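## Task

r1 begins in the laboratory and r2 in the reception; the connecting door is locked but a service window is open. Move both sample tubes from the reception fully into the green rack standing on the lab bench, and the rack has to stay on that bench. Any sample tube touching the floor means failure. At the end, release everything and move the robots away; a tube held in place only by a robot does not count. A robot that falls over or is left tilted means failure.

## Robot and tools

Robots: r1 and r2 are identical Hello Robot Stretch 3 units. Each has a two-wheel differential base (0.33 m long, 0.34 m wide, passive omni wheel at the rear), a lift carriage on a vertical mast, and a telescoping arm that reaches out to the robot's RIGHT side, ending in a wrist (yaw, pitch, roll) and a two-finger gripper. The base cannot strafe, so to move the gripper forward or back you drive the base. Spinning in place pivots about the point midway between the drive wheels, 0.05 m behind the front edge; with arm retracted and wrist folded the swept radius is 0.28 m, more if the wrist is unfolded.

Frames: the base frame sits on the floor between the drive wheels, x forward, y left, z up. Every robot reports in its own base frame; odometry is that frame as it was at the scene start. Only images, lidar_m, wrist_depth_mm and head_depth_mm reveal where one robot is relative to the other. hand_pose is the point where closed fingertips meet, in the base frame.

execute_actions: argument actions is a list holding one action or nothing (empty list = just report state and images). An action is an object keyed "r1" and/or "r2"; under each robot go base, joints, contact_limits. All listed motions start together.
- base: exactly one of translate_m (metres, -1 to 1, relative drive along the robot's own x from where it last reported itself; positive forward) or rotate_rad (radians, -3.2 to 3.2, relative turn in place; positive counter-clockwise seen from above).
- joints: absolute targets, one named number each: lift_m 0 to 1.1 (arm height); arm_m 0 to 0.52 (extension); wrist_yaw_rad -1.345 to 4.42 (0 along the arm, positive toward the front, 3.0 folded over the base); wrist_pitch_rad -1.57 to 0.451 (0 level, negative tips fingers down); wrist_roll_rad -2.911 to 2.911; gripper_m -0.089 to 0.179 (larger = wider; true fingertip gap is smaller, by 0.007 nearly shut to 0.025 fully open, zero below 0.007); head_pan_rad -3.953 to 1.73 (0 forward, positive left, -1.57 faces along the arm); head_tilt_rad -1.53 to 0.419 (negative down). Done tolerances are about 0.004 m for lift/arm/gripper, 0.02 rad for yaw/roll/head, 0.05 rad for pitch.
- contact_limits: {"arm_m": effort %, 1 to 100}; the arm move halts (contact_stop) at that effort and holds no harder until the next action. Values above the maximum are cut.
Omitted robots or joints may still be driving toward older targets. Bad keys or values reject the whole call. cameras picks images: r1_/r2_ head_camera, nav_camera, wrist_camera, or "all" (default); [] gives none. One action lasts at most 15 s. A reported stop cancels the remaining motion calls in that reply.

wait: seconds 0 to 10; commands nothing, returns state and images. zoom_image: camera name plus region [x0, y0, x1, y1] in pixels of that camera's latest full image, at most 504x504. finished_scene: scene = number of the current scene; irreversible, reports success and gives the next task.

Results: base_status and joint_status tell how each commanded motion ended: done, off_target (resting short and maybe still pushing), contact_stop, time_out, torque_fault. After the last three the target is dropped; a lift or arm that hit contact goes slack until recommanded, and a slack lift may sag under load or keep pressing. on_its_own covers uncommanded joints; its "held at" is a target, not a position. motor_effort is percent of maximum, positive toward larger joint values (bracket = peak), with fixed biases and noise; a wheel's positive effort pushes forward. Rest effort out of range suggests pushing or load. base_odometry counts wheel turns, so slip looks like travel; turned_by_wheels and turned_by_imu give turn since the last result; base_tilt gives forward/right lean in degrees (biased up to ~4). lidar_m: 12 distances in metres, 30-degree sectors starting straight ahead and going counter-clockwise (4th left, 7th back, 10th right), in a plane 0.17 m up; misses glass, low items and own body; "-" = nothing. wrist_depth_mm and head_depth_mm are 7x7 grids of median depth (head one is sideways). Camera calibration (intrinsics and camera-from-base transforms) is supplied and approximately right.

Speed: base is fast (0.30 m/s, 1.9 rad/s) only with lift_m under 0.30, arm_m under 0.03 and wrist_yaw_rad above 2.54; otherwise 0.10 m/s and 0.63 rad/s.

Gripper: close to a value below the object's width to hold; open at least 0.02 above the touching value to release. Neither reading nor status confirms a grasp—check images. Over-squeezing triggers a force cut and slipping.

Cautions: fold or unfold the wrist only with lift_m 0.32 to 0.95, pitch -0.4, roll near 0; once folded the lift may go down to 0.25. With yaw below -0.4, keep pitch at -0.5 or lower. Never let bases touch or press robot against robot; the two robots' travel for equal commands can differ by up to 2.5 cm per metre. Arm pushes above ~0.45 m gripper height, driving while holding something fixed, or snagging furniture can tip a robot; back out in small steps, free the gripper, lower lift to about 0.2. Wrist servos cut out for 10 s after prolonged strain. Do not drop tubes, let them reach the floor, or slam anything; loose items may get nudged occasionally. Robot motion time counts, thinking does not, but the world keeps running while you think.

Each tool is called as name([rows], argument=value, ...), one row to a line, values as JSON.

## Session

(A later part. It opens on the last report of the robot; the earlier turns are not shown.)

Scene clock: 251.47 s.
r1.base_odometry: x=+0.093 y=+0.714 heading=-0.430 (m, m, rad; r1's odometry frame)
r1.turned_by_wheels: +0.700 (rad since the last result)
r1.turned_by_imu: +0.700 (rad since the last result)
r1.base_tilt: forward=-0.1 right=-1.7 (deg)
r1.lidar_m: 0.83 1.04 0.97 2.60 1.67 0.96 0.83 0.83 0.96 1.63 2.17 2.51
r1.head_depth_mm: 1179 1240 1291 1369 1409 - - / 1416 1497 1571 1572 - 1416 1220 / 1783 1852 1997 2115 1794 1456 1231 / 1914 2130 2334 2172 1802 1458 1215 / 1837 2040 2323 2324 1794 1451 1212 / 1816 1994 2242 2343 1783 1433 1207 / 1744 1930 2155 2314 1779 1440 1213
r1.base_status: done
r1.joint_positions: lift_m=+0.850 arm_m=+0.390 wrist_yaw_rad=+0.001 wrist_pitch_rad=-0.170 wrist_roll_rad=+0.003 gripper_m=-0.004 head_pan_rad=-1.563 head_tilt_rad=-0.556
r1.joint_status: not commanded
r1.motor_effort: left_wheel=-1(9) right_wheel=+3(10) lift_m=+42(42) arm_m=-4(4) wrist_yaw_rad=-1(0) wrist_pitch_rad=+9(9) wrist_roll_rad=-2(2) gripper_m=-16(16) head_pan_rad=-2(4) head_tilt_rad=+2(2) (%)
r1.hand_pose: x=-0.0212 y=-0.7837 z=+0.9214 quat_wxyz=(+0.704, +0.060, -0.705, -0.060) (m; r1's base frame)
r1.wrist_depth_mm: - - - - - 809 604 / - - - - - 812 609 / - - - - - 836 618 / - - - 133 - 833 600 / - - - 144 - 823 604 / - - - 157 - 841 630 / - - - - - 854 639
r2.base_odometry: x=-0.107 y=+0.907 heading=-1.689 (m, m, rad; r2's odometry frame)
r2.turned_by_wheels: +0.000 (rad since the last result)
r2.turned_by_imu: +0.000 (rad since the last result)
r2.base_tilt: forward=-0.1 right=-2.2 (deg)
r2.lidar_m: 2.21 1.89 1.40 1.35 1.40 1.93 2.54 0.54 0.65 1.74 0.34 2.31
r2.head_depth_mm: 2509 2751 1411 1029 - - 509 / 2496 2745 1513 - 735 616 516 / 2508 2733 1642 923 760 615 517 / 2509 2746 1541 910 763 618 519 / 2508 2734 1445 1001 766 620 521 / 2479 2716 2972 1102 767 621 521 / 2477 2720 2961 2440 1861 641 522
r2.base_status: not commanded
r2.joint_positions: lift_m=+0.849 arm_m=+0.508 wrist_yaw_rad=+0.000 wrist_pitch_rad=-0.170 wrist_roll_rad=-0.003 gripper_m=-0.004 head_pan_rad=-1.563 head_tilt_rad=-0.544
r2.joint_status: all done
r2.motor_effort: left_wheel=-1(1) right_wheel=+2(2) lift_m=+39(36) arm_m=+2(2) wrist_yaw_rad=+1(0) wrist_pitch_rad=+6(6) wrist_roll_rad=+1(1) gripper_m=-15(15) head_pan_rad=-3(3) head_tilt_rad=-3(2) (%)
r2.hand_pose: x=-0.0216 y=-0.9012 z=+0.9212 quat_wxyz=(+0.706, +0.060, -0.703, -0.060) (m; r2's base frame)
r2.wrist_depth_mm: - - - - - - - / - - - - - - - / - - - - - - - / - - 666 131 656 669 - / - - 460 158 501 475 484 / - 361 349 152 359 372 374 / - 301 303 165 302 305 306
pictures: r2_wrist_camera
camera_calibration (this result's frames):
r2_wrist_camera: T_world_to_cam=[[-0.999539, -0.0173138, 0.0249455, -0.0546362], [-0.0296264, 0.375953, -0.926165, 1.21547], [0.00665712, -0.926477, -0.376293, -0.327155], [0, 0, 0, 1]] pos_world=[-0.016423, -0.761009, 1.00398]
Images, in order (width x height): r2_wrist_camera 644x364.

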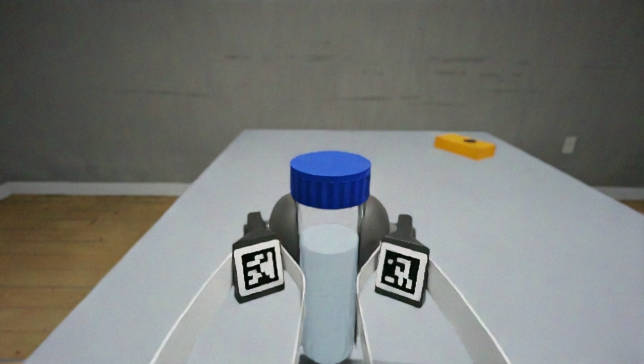

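execute_actions([
  {"r1":{"base":{"rotate_rad":1.84},"joints":{"arm_m":0.47}},"r2":{"base":{"rotate_rad":-1.6885},"joints":{"arm_m":0.38}}},
], cameras=["r1_wrist_camera"])

Scene clock: 258.97 s.
r1.base_odometry: x=+0.093 y=+0.714 heading=+1.410 (m, m, rad; r1's odometry frame)
r1.turned_by_wheels: +1.840 (rad since the last result)
r1.turned_by_imu: +1.840 (rad since the last result)
r1.base_tilt: forward=-0.1 right=-1.4 (deg)
r1.lidar_m: 2.59 1.16 0.86 0.83 0.86 1.19 2.17 2.26 3.11 0.83 0.97 2.69
r1.head_depth_mm: 3047 3415 3448 2395 1931 - - / 2987 3388 3457 - - 1419 1222 / 2971 3318 3580 1000 1678 1416 1216 / 3030 3260 1596 995 1724 1404 1218 / 2987 3202 1380 997 1781 1450 1218 / 2977 3216 1385 999 1777 1437 1212 / 2952 3260 1363 996 1705 1439 1205
r1.base_status: done
r1.joint_positions: lift_m=+0.850 arm_m=+0.470 wrist_yaw_rad=+0.001 wrist_pitch_rad=-0.170 wrist_roll_rad=+0.003 gripper_m=-0.004 head_pan_rad=-1.563 head_tilt_rad=-0.556
r1.joint_status: all done
r1.motor_effort: left_wheel=-2(8) right_wheel=+3(11) lift_m=+42(42) arm_m=+3(9) wrist_yaw_rad=-1(2) wrist_pitch_rad=+9(9) wrist_roll_rad=-2(2) gripper_m=-16(16) head_pan_rad=-4(2) head_tilt_rad=+2(2) (%)
r1.hand_pose: x=-0.0213 y=-0.8632 z=+0.9214 quat_wxyz=(+0.704, +0.060, -0.705, -0.060) (m; r1's base frame)
r1.wrist_depth_mm: - - - - - - - / - - - - - - - / - 955 - - - - - / 590 615 641 134 - - - / 438 451 488 144 561 - - / 346 360 346 157 406 - - / 292 294 300 216 304 - -
r2.base_odometry: x=-0.107 y=+0.907 heading=+2.905 (m, m, rad; r2's odometry frame)
r2.turned_by_wheels: -1.688 (rad since the last result)
r2.turned_by_imu: -1.691 (rad since the last result)
r2.base_tilt: forward=+0.0 right=-2.3 (deg)
r2.lidar_m: 1.23 0.34 2.41 2.21 2.17 1.46 1.35 1.37 1.72 2.55 0.54 0.58
r2.head_depth_mm: 2266 2463 2727 2490 - - 1239 / 2191 2431 2680 - 1776 1490 1252 / 2177 2396 2612 - 1835 1490 1253 / 2145 2387 2596 2358 1849 1494 1252 / 2125 2333 2584 2413 1855 1503 1259 / 2113 2302 2527 2436 1860 1504 1263 / 2060 2254 2487 2437 1872 1506 1266
r2.base_status: done
r2.joint_positions: lift_m=+0.849 arm_m=+0.380 wrist_yaw_rad=+0.000 wrist_pitch_rad=-0.170 wrist_roll_rad=-0.003 gripper_m=-0.004 head_pan_rad=-1.563 head_tilt_rad=-0.544
r2.joint_status: all done
r2.motor_effort: left_wheel=+1(7) right_wheel=-1(7) lift_m=+38(38) arm_m=-4(2) wrist_yaw_rad=+1(1) wrist_pitch_rad=+6(6) wrist_roll_rad=+1(1) gripper_m=-15(16) head_pan_rad=-2(3) head_tilt_rad=-2(3) (%)
r2.hand_pose: x=-0.0215 y=-0.7738 z=+0.9211 quat_wxyz=(+0.706, +0.060, -0.703, -0.060) (m; r2's base frame)
r2.wrist_depth_mm: - - - - - - - / - - - - - - - / - - - - - - - / - - - 131 - - - / - - - 157 - - - / - - - 151 - - - / - - - 164 - - -
pictures: r1_wrist_camera
camera_calibration (this result's frames):
r1_wrist_camera: T_world_to_cam=[[-0.998982, -0.0197068, 0.0405661, -0.0774267], [-0.0449268, 0.356193, -0.933332, 1.19329], [0.00394364, -0.934205, -0.356716, -0.312933], [0, 0, 0, 1]] pos_world=[-0.0225033, -0.718909, 1.00524]
Images, in order (width x height): r1_wrist_camera 644x364.

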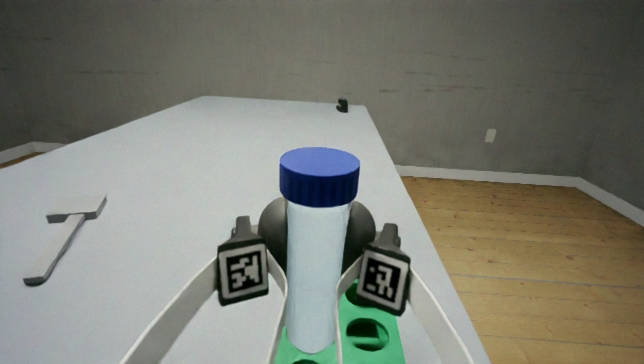

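execute_actions([
  {"r1":{"base":{"rotate_rad":0.003},"joints":{"arm_m":0.512,"lift_m":0.826}},"r2":{"base":{"translate_m":-0.2}}},
], cameras=["r1_wrist_camera"])

Scene clock: 266.43 s.
r1.base_odometry: x=+0.093 y=+0.714 heading=+1.413 (m, m, rad; r1's odometry frame)
r1.turned_by_wheels: +0.003 (rad since the last result)
r1.turned_by_imu: +0.002 (rad since the last result)
r1.base_tilt: forward=+0.0 right=-1.5 (deg)
r1.lidar_m: 2.60 1.16 0.86 0.83 0.87 1.20 2.17 2.26 3.12 0.83 0.97 2.68
r1.head_depth_mm: 3009 3333 3463 2391 1878 - - / 2994 3368 3429 2480 - 1420 1217 / 3003 3287 3556 988 1681 1429 1212 / 3026 3288 1597 971 1740 1404 1218 / 2973 3268 1375 1000 1789 1443 1203 / 2958 3240 1371 998 1772 1451 1210 / 2956 3241 1378 998 1723 1437 1214
r1.base_status: done
r1.joint_positions: lift_m=+0.826 arm_m=+0.512 wrist_yaw_rad=+0.001 wrist_pitch_rad=-0.170 wrist_roll_rad=+0.003 gripper_m=-0.004 head_pan_rad=-1.563 head_tilt_rad=-0.556
r1.joint_status: all done
r1.motor_effort: left_wheel=-2(7) right_wheel=+3(9) lift_m=+25(36) arm_m=+3(2) wrist_yaw_rad=-2(2) wrist_pitch_rad=+9(9) wrist_roll_rad=-2(2) gripper_m=-16(16) head_pan_rad=-3(2) head_tilt_rad=+2(2) (%)
r1.hand_pose: x=-0.0213 y=-0.9052 z=+0.8979 quat_wxyz=(+0.704, +0.060, -0.705, -0.060) (m; r1's base frame)
r1.wrist_depth_mm: - - - - - - - / - - - - - - - / - 857 916 955 - - - / 535 555 577 134 - - - / 393 411 436 144 474 - - / 316 325 317 157 353 - - / 264 266 273 197 227 - -
r2.base_odometry: x=+0.088 y=+0.860 heading=+2.906 (m, m, rad; r2's odometry frame)
r2.turned_by_wheels: +0.000 (rad since the last result)
r2.turned_by_imu: +0.001 (rad since the last result)
r2.base_tilt: forward=-0.1 right=-2.1 (deg)
r2.lidar_m: 1.29 0.52 2.38 2.18 1.84 1.24 1.15 1.17 1.47 2.57 2.60 0.70
r2.head_depth_mm: 2214 2408 2515 2381 - - 1235 / 2236 2476 2707 - 1774 1492 1248 / 2176 2414 2629 - 1834 1491 1250 / 2186 2383 2609 2361 1844 1494 1256 / 2159 2342 2587 2405 1860 1499 1262 / 2116 2319 2557 2436 1853 1498 1257 / 2089 2265 2503 2440 1863 1508 1264
r2.base_status: done
r2.joint_positions: lift_m=+0.849 arm_m=+0.380 wrist_yaw_rad=+0.000 wrist_pitch_rad=-0.170 wrist_roll_rad=-0.003 gripper_m=-0.004 head_pan_rad=-1.563 head_tilt_rad=-0.544
r2.joint_status: not commanded
r2.motor_effort: left_wheel=+2(1) right_wheel=-1(5) lift_m=+38(38) arm_m=-3(3) wrist_yaw_rad=+0(0) wrist_pitch_rad=+6(6) wrist_roll_rad=+2(1) gripper_m=-16(15) head_pan_rad=-4(3) head_tilt_rad=-1(2) (%)
r2.hand_pose: x=-0.0215 y=-0.7738 z=+0.9211 quat_wxyz=(+0.706, +0.060, -0.703, -0.060) (m; r2's base frame)
r2.wrist_depth_mm: - - - - - - - / - - - - - - - / - - - - - - - / - - - 131 - - - / - - - 157 - - - / - - - 152 - - - / - - - 164 - - -
pictures: r1_wrist_camera
camera_calibration (this result's frames):
r1_wrist_camera: T_world_to_cam=[[-0.998983, -0.0197151, 0.0405615, -0.0773064], [-0.0449264, 0.356419, -0.933245, 1.18648], [0.00394212, -0.934118, -0.356942, -0.360191], [0, 0, 0, 1]] pos_world=[-0.0225035, -0.760871, 0.981847]
Images, in order (width x height): r1_wrist_camera 644x364.

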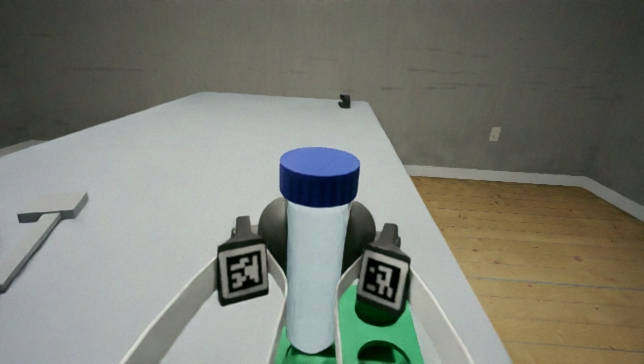

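zoom_image(camera="r1_wrist_camera", region=[240,264,440,364])

Region (240, 264, 440, 364) of r1_wrist_camera's 644x364 image, scaled by 2.520.

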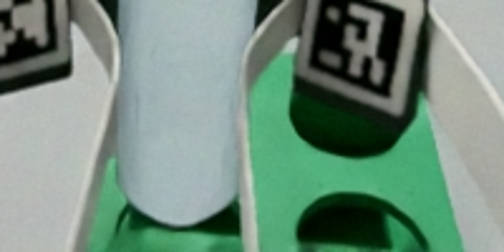

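execute_actions([
  {"r1":{"joints":{"lift_m":0.8}},"r2":{"base":{"translate_m":-0.17}}},
], cameras=["r1_wrist_camera"])

Scene clock: 275.33 s.
r1.base_odometry: x=+0.093 y=+0.714 heading=+1.413 (m, m, rad; r1's odometry frame)
r1.turned_by_wheels: +0.000 (rad since the last result)
r1.turned_by_imu: -0.001 (rad since the last result)
r1.base_tilt: forward=-0.1 right=-1.7 (deg)
r1.lidar_m: 2.59 1.16 0.86 0.83 0.86 1.19 2.17 2.26 3.12 0.83 0.97 2.69
r1.head_depth_mm: 2980 3375 3473 2387 1814 1493 - / 3036 3349 3468 2440 - - 1193 / 2962 3259 3604 994 1632 1414 1212 / 2959 3184 1548 990 1738 1399 1214 / 2977 3231 1384 1002 1782 1445 1221 / 2990 3204 1374 994 1782 1435 1219 / 2915 3275 1374 989 1724 1441 1209
r1.base_status: not commanded
r1.joint_positions: lift_m=+0.800 arm_m=+0.512 wrist_yaw_rad=+0.001 wrist_pitch_rad=-0.170 wrist_roll_rad=+0.003 gripper_m=-0.004 head_pan_rad=-1.563 head_tilt_rad=-0.556
r1.joint_status: all done
r1.motor_effort: left_wheel=-3(3) right_wheel=+4(4) lift_m=+26(26) arm_m=+3(3) wrist_yaw_rad=-1(2) wrist_pitch_rad=+9(10) wrist_roll_rad=-2(2) gripper_m=-17(17) head_pan_rad=-3(3) head_tilt_rad=+2(3) (%)
r1.hand_pose: x=-0.0213 y=-0.9052 z=+0.8719 quat_wxyz=(+0.704, +0.060, -0.705, -0.060) (m; r1's base frame)
r1.wrist_depth_mm: - - - - - - - / - - - - - - - / 821 756 814 845 - - - / 443 495 506 134 598 - - / 348 362 390 144 399 - - / 281 287 274 157 319 - - / 232 234 238 164 203 263 -
r2.base_odometry: x=+0.253 y=+0.820 heading=+2.906 (m, m, rad; r2's odometry frame)
r2.turned_by_wheels: +0.000 (rad since the last result)
r2.turned_by_imu: +0.001 (rad since the last result)
r2.base_tilt: forward=-0.1 right=-2.2 (deg)
r2.lidar_m: 0.68 0.68 2.36 2.16 1.57 1.06 0.98 0.99 1.25 2.58 2.62 0.84
r2.head_depth_mm: 1991 2066 2164 2176 - - 1234 / 2248 2456 2646 - 1779 1489 1254 / 2221 2411 2652 - 1841 1492 1256 / 2185 2402 2620 2351 1841 1496 1254 / 2146 2360 2636 2418 1853 1504 1258 / 2120 2338 2552 2426 1850 1505 1260 / 2111 2295 2517 2449 1864 1506 1265
r2.base_status: done
r2.joint_positions: lift_m=+0.849 arm_m=+0.380 wrist_yaw_rad=+0.000 wrist_pitch_rad=-0.170 wrist_roll_rad=-0.003 gripper_m=-0.004 head_pan_rad=-1.563 head_tilt_rad=-0.544
r2.joint_status: not commanded
r2.motor_effort: left_wheel=+2(4) right_wheel=-1(8) lift_m=+38(38) arm_m=-3(4) wrist_yaw_rad=+0(0) wrist_pitch_rad=+6(6) wrist_roll_rad=+1(2) gripper_m=-15(15) head_pan_rad=-3(3) head_tilt_rad=-3(2) (%)
r2.hand_pose: x=-0.0215 y=-0.7738 z=+0.9211 quat_wxyz=(+0.706, +0.060, -0.703, -0.060) (m; r2's base frame)
r2.wrist_depth_mm: - - - - - - 928 / - - - - - - 947 / - - - - - - 937 / - - - 131 - - 963 / - - - 157 - - 966 / - - - 152 - - 982 / - - - 164 - - 941
pictures: r1_wrist_camera
camera_calibration (this result's frames):
r1_wrist_camera: T_world_to_cam=[[-0.998985, -0.019548, 0.0405713, -0.0761511], [-0.0448765, 0.356558, -0.933195, 1.16226], [0.00377607, -0.934069, -0.357074, -0.369319], [0, 0, 0, 1]] pos_world=[-0.022521, -0.760873, 0.955835]
Images, in order (width x height): r1_wrist_camera 644x364.

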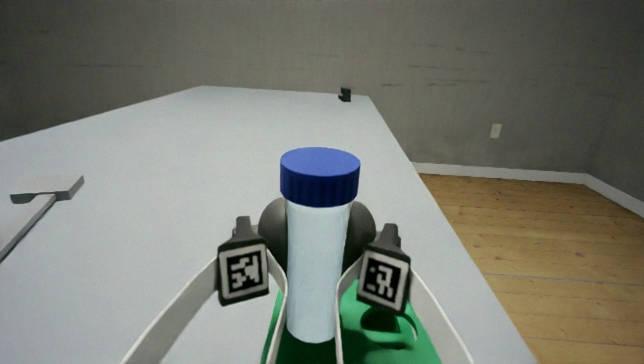

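execute_actions([
  {"r1":{"joints":{"lift_m":0.773}},"r2":{"base":{"translate_m":-0.154}}},
], cameras=[])

execute_actions([
  {"r1":{"joints":{"gripper_m":0.08}},"r2":{"base":{"rotate_rad":-1.4485},"joints":{"arm_m":0.41}}},
], cameras=["r1_wrist_camera"])

execute_actions([
  {"r1":{"joints":{"arm_m":0.4,"lift_m":0.785}},"r2":{"joints":{"arm_m":0.492,"lift_m":0.828}}},
], cameras=["r1_wrist_camera","r2_wrist_camera"])

Scene clock: 284.73 s.
r1.base_odometry: x=+0.093 y=+0.714 heading=+1.413 (m, m, rad; r1's odometry frame)
r1.turned_by_wheels: +0.000 (rad since the last result)
r1.turned_by_imu: -0.001 (rad since the last result)
r1.base_tilt: forward=-0.1 right=-1.6 (deg)
r1.lidar_m: 2.60 1.16 0.86 0.83 0.86 1.20 2.17 2.26 3.12 0.83 0.97 2.69
r1.head_depth_mm: 3025 3344 3561 2348 1788 1506 - / 3010 3352 3454 2347 1856 - 1197 / 3023 3385 3495 1014 1629 1414 1214 / 2972 3239 1474 994 1739 1409 1213 / 3030 3184 1391 999 1776 1447 1216 / 2995 3230 1376 1001 1774 1436 1214 / 2983 3295 1362 990 1716 1443 1213
r1.base_status: not commanded
r1.joint_positions: lift_m=+0.773 arm_m=+0.512 wrist_yaw_rad=+0.001 wrist_pitch_rad=-0.170 wrist_roll_rad=+0.003 gripper_m=-0.004 head_pan_rad=-1.563 head_tilt_rad=-0.556
r1.joint_status: all done
r1.motor_effort: left_wheel=-2(2) right_wheel=+4(4) lift_m=+25(26) arm_m=+3(3) wrist_yaw_rad=-1(1) wrist_pitch_rad=+9(9) wrist_roll_rad=-2(2) gripper_m=-17(16) head_pan_rad=-3(3) head_tilt_rad=+3(2) (%)
r1.hand_pose: x=-0.0213 y=-0.9052 z=+0.8449 quat_wxyz=(+0.704, +0.060, -0.705, -0.060) (m; r1's base frame)
r1.wrist_depth_mm: - - - - - - - / - - - - - - - / 621 655 689 737 - - - / 397 416 437 133 509 - - / 301 308 329 145 343 - - / 240 245 230 154 256 281 - / 199 203 199 161 164 222 -
r2.base_odometry: x=+0.403 y=+0.784 heading=+2.906 (m, m, rad; r2's odometry frame)
r2.turned_by_wheels: +0.000 (rad since the last result)
r2.turned_by_imu: +0.001 (rad since the last result)
r2.base_tilt: forward=+0.1 right=-2.2 (deg)
r2.lidar_m: 0.83 0.84 2.33 2.14 1.30 0.90 0.83 0.84 1.06 2.24 2.64 0.98
r2.head_depth_mm: 1684 1739 1830 1860 - - 1236 / 2161 2276 2347 - 1775 1484 1249 / 2232 2457 2689 - 1851 1495 1262 / 2214 2437 2652 2367 1850 1495 1258 / 2188 2378 2622 2427 1852 1500 1263 / 2159 2338 2585 2421 1856 1508 1258 / 2122 2311 2544 2441 1869 1508 1263
r2.base_status: done
r2.joint_positions: lift_m=+0.849 arm_m=+0.380 wrist_yaw_rad=+0.000 wrist_pitch_rad=-0.170 wrist_roll_rad=-0.003 gripper_m=-0.004 head_pan_rad=-1.563 head_tilt_rad=-0.544
r2.joint_status: not commanded
r2.motor_effort: left_wheel=+2(2) right_wheel=-2(8) lift_m=+38(38) arm_m=-3(3) wrist_yaw_rad=+0(0) wrist_pitch_rad=+6(6) wrist_roll_rad=+2(1) gripper_m=-15(15) head_pan_rad=-3(3) head_tilt_rad=-2(2) (%)
r2.hand_pose: x=-0.0215 y=-0.7738 z=+0.9211 quat_wxyz=(+0.706, +0.060, -0.703, -0.060) (m; r2's base frame)
r2.wrist_depth_mm: - - - - - - 768 / - - - - - - 791 / - - - - - - 765 / - - - 131 - - 799 / - - - 157 - - 799 / - - - 153 - - 799 / - - - 164 - - 807
pictures: none
No camera images: the call's "cameras" was empty. Leave "cameras" out to get every camera's image.

Scene clock: 287.97 s.
r1.base_odometry: x=+0.093 y=+0.714 heading=+1.413 (m, m, rad; r1's odometry frame)
r1.turned_by_wheels: +0.000 (rad since the last result)
r1.turned_by_imu: -0.001 (rad since the last result)
r1.base_tilt: forward=-0.1 right=-1.6 (deg)
r1.lidar_m: 2.59 1.16 0.86 0.83 0.87 1.20 2.17 2.26 3.14 0.83 0.97 2.69
r1.head_depth_mm: 3025 3377 3496 2361 1817 1507 - / 3002 3370 3415 2385 1861 - 1194 / 3026 3281 3409 1013 1630 1408 1215 / 3001 3238 1480 993 1721 1406 1222 / 2970 3225 1385 1003 1774 1438 1218 / 2949 3143 1377 996 1797 1440 1217 / 2983 3265 1365 992 1724 1443 1205
r1.base_status: not commanded
r1.joint_positions: lift_m=+0.773 arm_m=+0.512 wrist_yaw_rad=+0.001 wrist_pitch_rad=-0.170 wrist_roll_rad=+0.003 gripper_m=+0.080 head_pan_rad=-1.563 head_tilt_rad=-0.556
r1.joint_status: all done
r1.motor_effort: left_wheel=-2(2) right_wheel=+4(4) lift_m=+26(26) arm_m=+3(3) wrist_yaw_rad=-1(2) wrist_pitch_rad=+10(10) wrist_roll_rad=-2(2) gripper_m=+0(87) head_pan_rad=-3(4) head_tilt_rad=+3(2) (%)
r1.hand_pose: x=-0.0213 y=-0.9052 z=+0.8449 quat_wxyz=(+0.704, +0.060, -0.705, -0.060) (m; r1's base frame)
r1.wrist_depth_mm: - - - - - - - / - - - - - - - / 632 651 697 752 - - - / 399 424 439 139 515 - - / 302 313 326 150 348 - - / 242 244 241 157 234 296 - / 201 203 201 160 148 220 -
r2.base_odometry: x=+0.403 y=+0.784 heading=+1.457 (m, m, rad; r2's odometry frame)
r2.turned_by_wheels: -1.448 (rad since the last result)
r2.turned_by_imu: -1.450 (rad since the last result)
r2.base_tilt: forward=+0.0 right=-2.3 (deg)
r2.lidar_m: 2.60 2.70 0.98 0.83 3.08 2.23 2.14 1.18 0.86 0.83 0.86 1.18
r2.head_depth_mm: - - 3382 1033 - - 1233 / - - 3494 - 816 1216 1249 / - - 3677 900 817 1209 1252 / - 2391 3451 921 820 1209 1260 / - 3376 3512 1007 796 1202 1256 / - - 3245 1011 800 1197 1259 / - - 3549 1013 802 1193 1264
r2.base_status: done
r2.joint_positions: lift_m=+0.849 arm_m=+0.410 wrist_yaw_rad=+0.000 wrist_pitch_rad=-0.170 wrist_roll_rad=-0.003 gripper_m=-0.004 head_pan_rad=-1.563 head_tilt_rad=-0.544
r2.joint_status: all done
r2.motor_effort: left_wheel=+2(7) right_wheel=+0(8) lift_m=+38(38) arm_m=+2(2) wrist_yaw_rad=+1(1) wrist_pitch_rad=+6(6) wrist_roll_rad=+1(1) gripper_m=-15(15) head_pan_rad=-3(3) head_tilt_rad=-2(3) (%)
r2.hand_pose: x=-0.0215 y=-0.8032 z=+0.9211 quat_wxyz=(+0.706, +0.060, -0.703, -0.060) (m; r2's base frame)
r2.wrist_depth_mm: - - - - - - - / - - - - - - - / - - - - - - - / - - - 131 - - - / 465 474 479 157 508 483 483 / 369 371 358 152 302 377 373 / 308 304 284 165 244 309 308
pictures: r1_wrist_camera
camera_calibration (this result's frames):
r1_wrist_camera: T_world_to_cam=[[-0.998985, -0.0195459, 0.0405702, -0.0750534], [-0.0448746, 0.356558, -0.933195, 1.13707], [0.00377448, -0.934069, -0.357074, -0.37896], [0, 0, 0, 1]] pos_world=[-0.0225212, -0.760874, 0.928838]
Images, in order (width x height): r1_wrist_camera 644x364.

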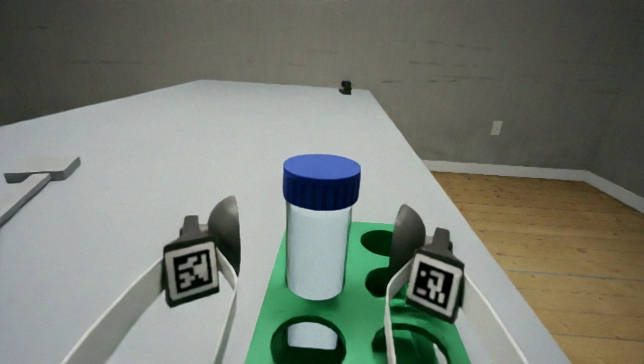

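Scene clock: 290.03 s.
r1.base_odometry: x=+0.093 y=+0.714 heading=+1.413 (m, m, rad; r1's odometry frame)
r1.turned_by_wheels: +0.000 (rad since the last result)
r1.turned_by_imu: +0.000 (rad since the last result)
r1.base_tilt: forward=+0.0 right=-1.7 (deg)
r1.lidar_m: 2.60 1.16 0.86 0.83 0.87 1.19 2.17 2.26 3.13 0.83 0.97 2.69
r1.head_depth_mm: 3019 3321 3491 2366 1821 1531 - / 3006 3406 3436 2457 - - 1189 / 3025 3327 3244 - 1620 1409 1216 / 2989 3257 1397 - 1744 1399 1217 / 2984 3217 1397 998 1790 1436 1219 / 2978 3164 1381 998 1772 1448 1209 / 2951 3219 1367 995 1725 1440 1202
r1.base_status: not commanded
r1.joint_positions: lift_m=+0.785 arm_m=+0.400 wrist_yaw_rad=+0.001 wrist_pitch_rad=-0.170 wrist_roll_rad=+0.003 gripper_m=+0.080 head_pan_rad=-1.563 head_tilt_rad=-0.556
r1.joint_status: all done
r1.motor_effort: left_wheel=-2(3) right_wheel=+4(4) lift_m=+40(45) arm_m=-4(7) wrist_yaw_rad=-2(1) wrist_pitch_rad=+9(9) wrist_roll_rad=-2(2) gripper_m=-1(1) head_pan_rad=-2(2) head_tilt_rad=+3(2) (%)
r1.hand_pose: x=-0.0213 y=-0.7937 z=+0.8563 quat_wxyz=(+0.704, +0.060, -0.705, -0.060) (m; r1's base frame)
r1.wrist_depth_mm: - - - - - - - / - - - - - - - / 676 705 750 768 - - - / 434 444 467 290 543 - - / 322 335 355 248 323 - - / 257 263 261 229 228 - - / 215 217 220 226 228 239 -
r2.base_odometry: x=+0.403 y=+0.784 heading=+1.457 (m, m, rad; r2's odometry frame)
r2.turned_by_wheels: +0.000 (rad since the last result)
r2.turned_by_imu: +0.000 (rad since the last result)
r2.base_tilt: forward=-0.2 right=-2.2 (deg)
r2.lidar_m: 2.61 2.71 0.97 0.83 3.08 2.23 2.15 1.18 0.86 0.83 0.86 1.18
r2.head_depth_mm: - - 3386 989 - - 1220 / - - 3412 - 817 1215 1253 / - - 3914 916 818 1213 1256 / - 2381 3493 923 821 1205 1256 / - 3396 3501 1006 798 1200 1260 / - 3413 3224 1010 800 1197 1260 / - - 3508 1014 800 1192 1269
r2.base_status: not commanded
r2.joint_positions: lift_m=+0.829 arm_m=+0.492 wrist_yaw_rad=+0.000 wrist_pitch_rad=-0.170 wrist_roll_rad=-0.003 gripper_m=-0.004 head_pan_rad=-1.563 head_tilt_rad=-0.544
r2.joint_status: all done
r2.motor_effort: left_wheel=+2(2) right_wheel=-1(1) lift_m=+16(29) arm_m=+3(2) wrist_yaw_rad=+1(0) wrist_pitch_rad=+6(6) wrist_roll_rad=+1(2) gripper_m=-15(15) head_pan_rad=-3(3) head_tilt_rad=-2(3) (%)
r2.hand_pose: x=-0.0215 y=-0.8851 z=+0.9001 quat_wxyz=(+0.706, +0.060, -0.703, -0.060) (m; r2's base frame)
r2.wrist_depth_mm: - - - - - - - / - - - - - - - / - - - - - - - / - - - 131 - - - / 426 432 430 157 465 441 438 / 340 338 327 152 328 347 344 / 278 278 222 165 216 282 282
pictures: r1_wrist_camera, r2_wrist_camera
camera_calibration (this result's frames):
r1_wrist_camera: T_world_to_cam=[[-0.998985, -0.0195459, 0.0405701, -0.0733373], [-0.0448746, 0.356558, -0.933195, 1.10797], [0.0037745, -0.934069, -0.357074, -0.270782], [0, 0, 0, 1]] pos_world=[-0.0225212, -0.649417, 0.940235]
r2_wrist_camera: T_world_to_cam=[[-0.999532, -0.017696, 0.024935, -0.0540701], [-0.0297645, 0.376472, -0.92595, 1.19019], [0.00699832, -0.926259, -0.376823, -0.319539], [0, 0, 0, 1]] pos_world=[-0.0163831, -0.745006, 0.982996]
Images, in order (width x height): r1_wrist_camera 644x364, r2_wrist_camera 644x364.

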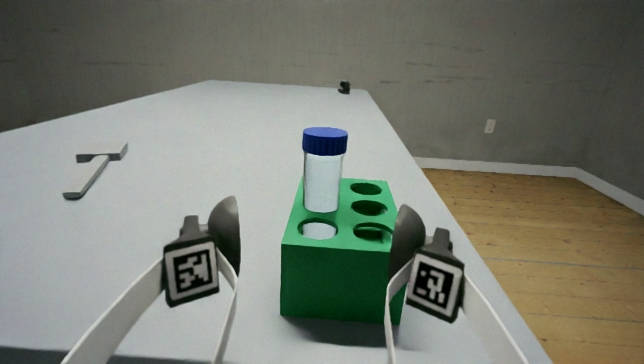

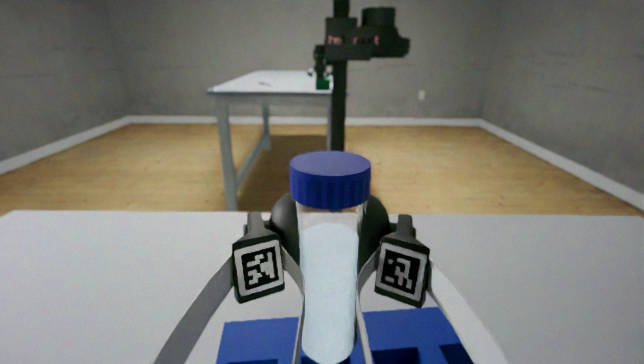

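execute_actions([
  {"r1":{"base":{"rotate_rad":-0.75},"joints":{"arm_m":0.37}},"r2":{"joints":{"arm_m":0.495,"lift_m":0.795}}},
], cameras=["r2_wrist_camera"])

Scene clock: 295.40 s.
r1.base_odometry: x=+0.093 y=+0.714 heading=+0.663 (m, m, rad; r1's odometry frame)
r1.turned_by_wheels: -0.750 (rad since the last result)
r1.turned_by_imu: -0.752 (rad since the last result)
r1.base_tilt: forward=-0.1 right=-1.6 (deg)
r1.lidar_m: 0.98 2.60 1.54 0.94 0.83 0.83 0.99 1.78 2.17 2.59 0.83 0.97
r1.head_depth_mm: 2037 2174 2390 2382 1809 1501 - / 2198 2379 2627 2450 - - 1198 / 2412 2608 2887 - 1739 1455 1215 / 2656 2965 3129 - 1741 1450 1217 / 3021 3283 3370 2349 1780 1428 1215 / 3314 3730 3386 2338 1768 1443 1207 / 3240 3554 3369 2307 1771 1446 1208
r1.base_status: done
r1.joint_positions: lift_m=+0.785 arm_m=+0.370 wrist_yaw_rad=+0.001 wrist_pitch_rad=-0.170 wrist_roll_rad=+0.003 gripper_m=+0.080 head_pan_rad=-1.563 head_tilt_rad=-0.556
r1.joint_status: all done
r1.motor_effort: left_wheel=+2(8) right_wheel=-1(5) lift_m=+41(40) arm_m=-4(7) wrist_yaw_rad=-1(1) wrist_pitch_rad=+9(9) wrist_roll_rad=-2(2) gripper_m=+1(0) head_pan_rad=-3(3) head_tilt_rad=+2(3) (%)
r1.hand_pose: x=-0.0213 y=-0.7637 z=+0.8563 quat_wxyz=(+0.704, +0.060, -0.705, -0.060) (m; r1's base frame)
r1.wrist_depth_mm: - - - - - - - / - - - - - - - / - - - - - - - / - - - - - - - / - - - - - - - / - - - - - - - / - - - - - - -
r2.base_odometry: x=+0.403 y=+0.784 heading=+1.457 (m, m, rad; r2's odometry frame)
r2.turned_by_wheels: +0.000 (rad since the last result)
r2.turned_by_imu: +0.001 (rad since the last result)
r2.base_tilt: forward=-0.1 right=-2.2 (deg)
r2.lidar_m: 2.61 2.71 0.97 0.83 3.08 2.23 2.15 1.18 0.86 0.83 0.86 1.18
r2.head_depth_mm: - - 3416 988 813 - - / - - 3417 1062 848 1212 1247 / - - 3675 918 819 1214 1254 / - 1482 3066 929 819 1207 1253 / - 3363 3500 1006 795 1199 1263 / - 3443 3212 1011 798 1199 1259 / - - 3523 1016 801 1196 1260
r2.base_status: not commanded
r2.joint_positions: lift_m=+0.796 arm_m=+0.495 wrist_yaw_rad=+0.000 wrist_pitch_rad=-0.170 wrist_roll_rad=-0.003 gripper_m=-0.004 head_pan_rad=-1.563 head_tilt_rad=-0.544
r2.joint_status: all done
r2.motor_effort: left_wheel=+2(2) right_wheel=-1(2) lift_m=+16(12) arm_m=+3(2) wrist_yaw_rad=+0(0) wrist_pitch_rad=+6(6) wrist_roll_rad=+1(1) gripper_m=-15(16) head_pan_rad=-4(3) head_tilt_rad=-3(2) (%)
r2.hand_pose: x=-0.0215 y=-0.8881 z=+0.8671 quat_wxyz=(+0.706, +0.060, -0.703, -0.060) (m; r2's base frame)
r2.wrist_depth_mm: - - - 743 - - - / - - - - - - - / - - - - - - - / - - - 131 - - - / 363 369 369 157 396 371 372 / 288 289 276 153 204 288 292 / 237 236 186 163 189 192 240
pictures: r2_wrist_camera
camera_calibration (this result's frames):
r2_wrist_camera: T_world_to_cam=[[-0.999532, -0.0176968, 0.0249345, -0.0533005], [-0.0297646, 0.376503, -0.925937, 1.16078], [0.00699824, -0.926246, -0.376853, -0.334711], [0, 0, 0, 1]] pos_world=[-0.0163831, -0.748004, 0.95]
Images, in order (width x height): r2_wrist_camera 644x364.

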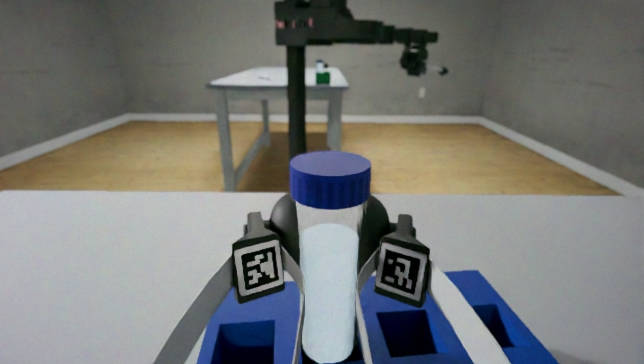

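execute_actions([
  {"r1":{"base":{"rotate_rad":-0.5}},"r2":{"joints":{"lift_m":0.77}}},
], cameras=[])

execute_actions([
  {"r1":{"base":{"rotate_rad":-0.5}},"r2":{"joints":{"gripper_m":0.08}}},
], cameras=["r2_wrist_camera"])

execute_actions([
  {"r1":{"base":{"rotate_rad":-1.343},"joints":{"arm_m":0.41,"lift_m":0.775}},"r2":{"joints":{"arm_m":0.25,"lift_m":0.78}}},
], cameras=[])

execute_actions([
  {"r1":{"joints":{"arm_m":0.516,"lift_m":0.768}},"r2":{"joints":{"arm_m":0.15}}},
], cameras=["r1_wrist_camera"])

Scene clock: 306.10 s.
r1.base_odometry: x=+0.093 y=+0.714 heading=+0.163 (m, m, rad; r1's odometry frame)
r1.turned_by_wheels: -0.500 (rad since the last result)
r1.turned_by_imu: -0.501 (rad since the last result)
r1.base_tilt: forward=-0.1 right=-1.5 (deg)
r1.lidar_m: 0.97 1.00 2.60 1.48 0.93 0.83 0.83 1.00 1.86 2.18 2.62 0.83
r1.head_depth_mm: 1758 1918 2146 2276 1813 1498 - / 1809 1993 2209 2351 - - 1195 / 1845 2070 2319 - 1717 1454 1229 / 1903 2131 2420 - 1737 1446 1217 / 1995 2193 2461 2341 1787 1448 1209 / 2038 2281 2600 2336 1777 1448 1217 / 2100 2385 2712 2339 1767 1436 1199
r1.base_status: done
r1.joint_positions: lift_m=+0.785 arm_m=+0.370 wrist_yaw_rad=+0.001 wrist_pitch_rad=-0.170 wrist_roll_rad=+0.003 gripper_m=+0.080 head_pan_rad=-1.563 head_tilt_rad=-0.556
r1.joint_status: not commanded
r1.motor_effort: left_wheel=+2(8) right_wheel=-1(7) lift_m=+41(40) arm_m=-4(3) wrist_yaw_rad=-1(1) wrist_pitch_rad=+10(9) wrist_roll_rad=-2(2) gripper_m=+0(1) head_pan_rad=-3(3) head_tilt_rad=+3(3) (%)
r1.hand_pose: x=-0.0213 y=-0.7637 z=+0.8563 quat_wxyz=(+0.704, +0.060, -0.705, -0.060) (m; r1's base frame)
r1.wrist_depth_mm: - - - - - - - / - - - - - - - / - - - - - - - / - - - - - - - / - - - - - - - / - - - - - - - / - - - - - - -
r2.base_odometry: x=+0.403 y=+0.784 heading=+1.457 (m, m, rad; r2's odometry frame)
r2.turned_by_wheels: +0.000 (rad since the last result)
r2.turned_by_imu: +0.001 (rad since the last result)
r2.base_tilt: forward=-0.1 right=-2.3 (deg)
r2.lidar_m: 2.61 2.71 0.98 0.83 3.09 2.23 2.15 1.18 0.86 0.83 0.86 1.18
r2.head_depth_mm: - - 3414 988 813 - - / - - 3397 1034 - 1218 1249 / - - 3436 - 819 1210 1258 / - 2936 3228 946 821 1205 1254 / - 2552 3104 1005 793 1198 1255 / - 3379 3215 1011 800 1197 1260 / - - 3523 1019 801 1192 1264
r2.base_status: not commanded
r2.joint_positions: lift_m=+0.771 arm_m=+0.495 wrist_yaw_rad=+0.000 wrist_pitch_rad=-0.170 wrist_roll_rad=-0.003 gripper_m=-0.004 head_pan_rad=-1.563 head_tilt_rad=-0.544
r2.joint_status: all done
r2.motor_effort: left_wheel=+1(2) right_wheel=-2(1) lift_m=+16(21) arm_m=+2(2) wrist_yaw_rad=+0(0) wrist_pitch_rad=+6(6) wrist_roll_rad=+1(1) gripper_m=-15(16) head_pan_rad=-4(3) head_tilt_rad=-2(3) (%)
r2.hand_pose: x=-0.0215 y=-0.8881 z=+0.8421 quat_wxyz=(+0.706, +0.060, -0.703, -0.060) (m; r2's base frame)
r2.wrist_depth_mm: - - - 856 - - - / - - - - - - - / - - - - - - - / 434 443 445 130 450 451 462 / 319 320 324 158 345 330 329 / 251 251 191 152 192 190 256 / 208 209 143 144 144 145 203
pictures: none
No camera images: the call's "cameras" was empty. Leave "cameras" out to get every camera's image.

Scene clock: 307.97 s.
r1.base_odometry: x=+0.093 y=+0.714 heading=-0.337 (m, m, rad; r1's odometry frame)
r1.turned_by_wheels: -0.500 (rad since the last result)
r1.turned_by_imu: -0.501 (rad since the last result)
r1.base_tilt: forward=-0.1 right=-1.6 (deg)
r1.lidar_m: 0.83 0.97 2.87 2.60 1.44 0.91 0.83 0.83 1.02 1.95 2.18 2.67
r1.head_depth_mm: 1400 1438 1495 1531 1587 1507 - / 1730 1781 1897 1960 - - 1188 / 1924 2125 2371 - 1738 1448 1217 / 1859 2076 2338 - 1731 1447 1230 / 1813 2019 2281 2361 1777 1437 1220 / 1792 1992 2235 2344 1763 1437 1220 / 1770 1938 2186 2353 1785 1440 1215
r1.base_status: done
r1.joint_positions: lift_m=+0.785 arm_m=+0.370 wrist_yaw_rad=+0.001 wrist_pitch_rad=-0.170 wrist_roll_rad=+0.003 gripper_m=+0.080 head_pan_rad=-1.563 head_tilt_rad=-0.556
r1.joint_status: not commanded
r1.motor_effort: left_wheel=+2(8) right_wheel=-1(8) lift_m=+41(41) arm_m=-4(4) wrist_yaw_rad=-1(1) wrist_pitch_rad=+9(9) wrist_roll_rad=-2(2) gripper_m=-1(1) head_pan_rad=-2(3) head_tilt_rad=+2(3) (%)
r1.hand_pose: x=-0.0213 y=-0.7637 z=+0.8563 quat_wxyz=(+0.704, +0.060, -0.705, -0.060) (m; r1's base frame)
r1.wrist_depth_mm: - - - - - 968 721 / - - - - - 989 720 / - - - - - 996 735 / - - - - - - 722 / - - - - - 997 714 / - - - - - 962 713 / - - - - - 957 705
r2.base_odometry: x=+0.403 y=+0.784 heading=+1.457 (m, m, rad; r2's odometry frame)
r2.turned_by_wheels: +0.000 (rad since the last result)
r2.turned_by_imu: +0.000 (rad since the last result)
r2.base_tilt: forward=-0.2 right=-2.1 (deg)
r2.lidar_m: 2.60 2.71 0.97 0.83 3.09 2.23 2.14 1.18 0.86 0.83 0.86 1.17
r2.head_depth_mm: - - 3362 989 811 - - / - - 3422 1037 - 1215 1250 / - - 3438 - 818 1210 1255 / - 3364 3278 928 819 1205 1255 / - 2389 3252 1003 795 1196 1260 / - 3407 3194 1010 798 1199 1260 / - - 3486 1014 799 1193 1267
r2.base_status: not commanded
r2.joint_positions: lift_m=+0.771 arm_m=+0.495 wrist_yaw_rad=+0.000 wrist_pitch_rad=-0.170 wrist_roll_rad=-0.003 gripper_m=+0.080 head_pan_rad=-1.563 head_tilt_rad=-0.544
r2.joint_status: all done
r2.motor_effort: left_wheel=+2(2) right_wheel=-2(1) lift_m=+17(16) arm_m=+3(3) wrist_yaw_rad=+0(0) wrist_pitch_rad=+6(6) wrist_roll_rad=+1(1) gripper_m=+0(91) head_pan_rad=-3(4) head_tilt_rad=-2(2) (%)
r2.hand_pose: x=-0.0215 y=-0.8881 z=+0.8421 quat_wxyz=(+0.706, +0.060, -0.703, -0.060) (m; r2's base frame)
r2.wrist_depth_mm: - - - - - 810 - / - - - - - - - / - - - - - - - / 438 443 453 136 454 448 456 / 320 324 334 162 334 325 330 / 250 251 180 154 187 190 257 / 207 206 144 144 143 145 203
pictures: r2_wrist_camera
camera_calibration (this result's frames):
r2_wrist_camera: T_world_to_cam=[[-0.999533, -0.0176975, 0.0249314, -0.052675], [-0.0297631, 0.376653, -0.925876, 1.13768], [0.0069952, -0.926185, -0.377004, -0.343954], [0, 0, 0, 1]] pos_world=[-0.0163835, -0.748007, 0.924991]
Images, in order (width x height): r2_wrist_camera 644x364.

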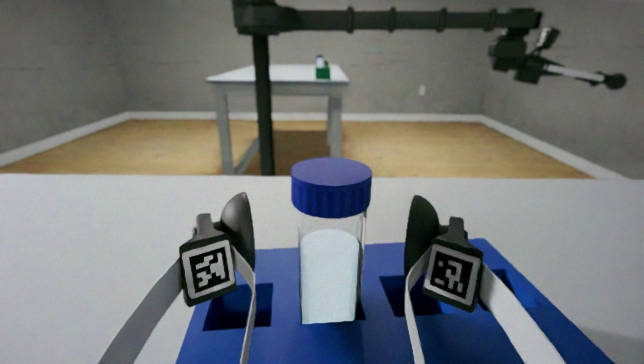

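Scene clock: 311.03 s.
r1.base_odometry: x=+0.093 y=+0.714 heading=-1.680 (m, m, rad; r1's odometry frame)
r1.turned_by_wheels: -1.343 (rad since the last result)
r1.turned_by_imu: -1.345 (rad since the last result)
r1.base_tilt: forward=-0.1 right=-1.6 (deg)
r1.lidar_m: 2.17 2.29 3.31 0.83 1.37 2.65 2.60 1.11 0.85 0.83 0.87 1.25
r1.head_depth_mm: - - 3525 976 831 1286 - / - - 3222 970 811 - 1189 / - 3334 3407 - 822 1329 1216 / - 2513 1956 - 1114 1336 1219 / - - 3430 953 1120 1337 1217 / - - 3387 961 1121 1334 1218 / - - 3325 954 1125 1330 1203
r1.base_status: done
r1.joint_positions: lift_m=+0.775 arm_m=+0.410 wrist_yaw_rad=+0.001 wrist_pitch_rad=-0.170 wrist_roll_rad=+0.003 gripper_m=+0.080 head_pan_rad=-1.563 head_tilt_rad=-0.556
r1.joint_status: all done
r1.motor_effort: left_wheel=+3(9) right_wheel=-1(8) lift_m=+24(36) arm_m=+2(4) wrist_yaw_rad=-1(1) wrist_pitch_rad=+10(9) wrist_roll_rad=-2(2) gripper_m=+0(0) head_pan_rad=-2(3) head_tilt_rad=+3(3) (%)
r1.hand_pose: x=-0.0213 y=-0.8032 z=+0.8469 quat_wxyz=(+0.704, +0.060, -0.705, -0.060) (m; r1's base frame)
r1.wrist_depth_mm: - - - 653 - - - / - - - 712 - - - / - - - - - - - / 414 427 444 301 486 507 - / 311 315 235 236 287 361 365 / 248 250 241 243 244 277 281 / 206 208 213 218 220 225 230
r2.base_odometry: x=+0.403 y=+0.784 heading=+1.457 (m, m, rad; r2's odometry frame)
r2.turned_by_wheels: +0.000 (rad since the last result)
r2.turned_by_imu: +0.000 (rad since the last result)
r2.base_tilt: forward=-0.1 right=-2.3 (deg)
r2.lidar_m: 2.61 2.71 0.98 0.83 3.09 2.23 2.15 1.18 0.86 0.83 0.86 1.18
r2.head_depth_mm: - - 3426 989 813 - - / - - 3397 994 - 1274 1251 / - - 3419 946 - 1254 1253 / - 2591 1213 946 794 1232 1256 / - 1667 3483 1008 795 1201 1257 / - - 3205 1013 799 1203 1260 / - - 3506 1014 803 1197 1264
r2.base_status: not commanded
r2.joint_positions: lift_m=+0.779 arm_m=+0.250 wrist_yaw_rad=+0.000 wrist_pitch_rad=-0.170 wrist_roll_rad=-0.003 gripper_m=+0.080 head_pan_rad=-1.563 head_tilt_rad=-0.544
r2.joint_status: all done
r2.motor_effort: left_wheel=+2(2) right_wheel=-1(2) lift_m=+39(39) arm_m=-3(4) wrist_yaw_rad=+0(0) wrist_pitch_rad=+6(6) wrist_roll_rad=+1(1) gripper_m=+1(1) head_pan_rad=-3(3) head_tilt_rad=-2(1) (%)
r2.hand_pose: x=-0.0215 y=-0.6437 z=+0.8510 quat_wxyz=(+0.706, +0.060, -0.703, -0.060) (m; r2's base frame)
r2.wrist_depth_mm: - - - - - - - / - - - - - - - / - - - 495 - - - / 468 469 467 364 371 482 483 / 342 343 351 341 354 346 352 / 268 268 255 271 256 271 270 / 219 219 221 219 219 221 222
pictures: none
No camera images: the call's "cameras" was empty. Leave "cameras" out to get every camera's image.

Scene clock: 313.07 s.
r1.base_odometry: x=+0.093 y=+0.714 heading=-1.680 (m, m, rad; r1's odometry frame)
r1.turned_by_wheels: +0.000 (rad since the last result)
r1.turned_by_imu: +0.000 (rad since the last result)
r1.base_tilt: forward=+0.1 right=-1.6 (deg)
r1.lidar_m: 2.17 2.28 3.28 0.83 1.37 2.66 2.60 1.11 0.85 0.83 0.88 1.25
r1.head_depth_mm: - - 3523 977 828 1284 - / - - 3212 965 796 - 1191 / - 3317 3468 906 821 1328 1216 / - 2523 3232 884 1115 1331 1218 / - - 3446 952 1121 1328 1209 / - - 3390 960 1119 1337 1219 / - - 3354 955 1128 1333 1219
r1.base_status: not commanded
r1.joint_positions: lift_m=+0.768 arm_m=+0.516 wrist_yaw_rad=+0.001 wrist_pitch_rad=-0.170 wrist_roll_rad=+0.003 gripper_m=+0.080 head_pan_rad=-1.563 head_tilt_rad=-0.556
r1.joint_status: all done
r1.motor_effort: left_wheel=+3(3) right_wheel=-1(1) lift_m=+25(26) arm_m=+4(7) wrist_yaw_rad=-1(0) wrist_pitch_rad=+9(9) wrist_roll_rad=-2(2) gripper_m=-1(1) head_pan_rad=-3(3) head_tilt_rad=+2(2) (%)
r1.hand_pose: x=-0.0213 y=-0.9092 z=+0.8399 quat_wxyz=(+0.704, +0.060, -0.705, -0.060) (m; r1's base frame)
r1.wrist_depth_mm: - - - 666 - - - / - - - - - - - / - - - - - - - / 401 414 424 137 - - - / 298 301 321 206 352 342 355 / 238 171 179 160 193 268 270 / 140 137 139 142 145 217 219
r2.base_odometry: x=+0.403 y=+0.784 heading=+1.457 (m, m, rad; r2's odometry frame)
r2.turned_by_wheels: +0.000 (rad since the last result)
r2.turned_by_imu: +0.000 (rad since the last result)
r2.base_tilt: forward=-0.1 right=-2.2 (deg)
r2.lidar_m: 2.60 2.71 0.98 0.84 3.09 2.22 2.14 1.18 0.86 0.83 0.86 1.17
r2.head_depth_mm: - - 3397 990 811 - - / - - 3413 991 787 - 1200 / - - 3420 944 818 - 1200 / - 2923 1211 933 821 1234 1230 / - 1674 3312 1009 797 1202 1260 / - - 3238 1008 801 1197 1263 / - - 3559 1013 802 1191 1263
r2.base_status: not commanded
r2.joint_positions: lift_m=+0.779 arm_m=+0.150 wrist_yaw_rad=+0.000 wrist_pitch_rad=-0.170 wrist_roll_rad=-0.003 gripper_m=+0.080 head_pan_rad=-1.563 head_tilt_rad=-0.544
r2.joint_status: all done
r2.motor_effort: left_wheel=+2(2) right_wheel=-1(0) lift_m=+38(38) arm_m=-3(2) wrist_yaw_rad=+0(0) wrist_pitch_rad=+6(6) wrist_roll_rad=+1(1) gripper_m=+1(0) head_pan_rad=-3(3) head_tilt_rad=-2(1) (%)
r2.hand_pose: x=-0.0215 y=-0.5437 z=+0.8510 quat_wxyz=(+0.706, +0.060, -0.703, -0.060) (m; r2's base frame)
r2.wrist_depth_mm: - - - - - - - / - - - 670 - - - / 549 781 797 479 779 - 572 / 468 469 472 446 461 481 486 / 342 340 354 343 359 352 347 / 268 267 256 268 260 271 271 / 262 265 261 263 261 263 262
pictures: r1_wrist_camera
camera_calibration (this result's frames):
r1_wrist_camera: T_world_to_cam=[[-0.998986, -0.0195456, 0.0405694, -0.0749287], [-0.0448738, 0.356558, -0.933195, 1.13385], [0.00377446, -0.934069, -0.357074, -0.384466], [0, 0, 0, 1]] pos_world=[-0.0225213, -0.764867, 0.923862]
Images, in order (width x height): r1_wrist_camera 644x364.

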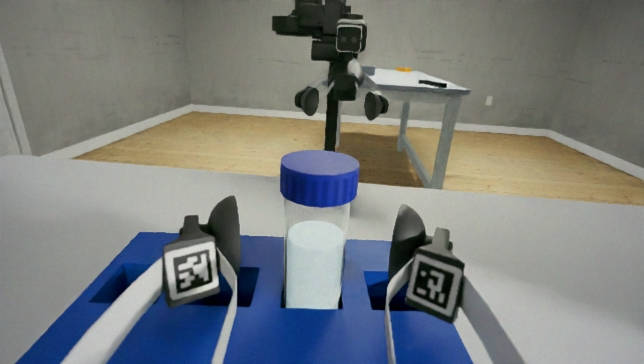

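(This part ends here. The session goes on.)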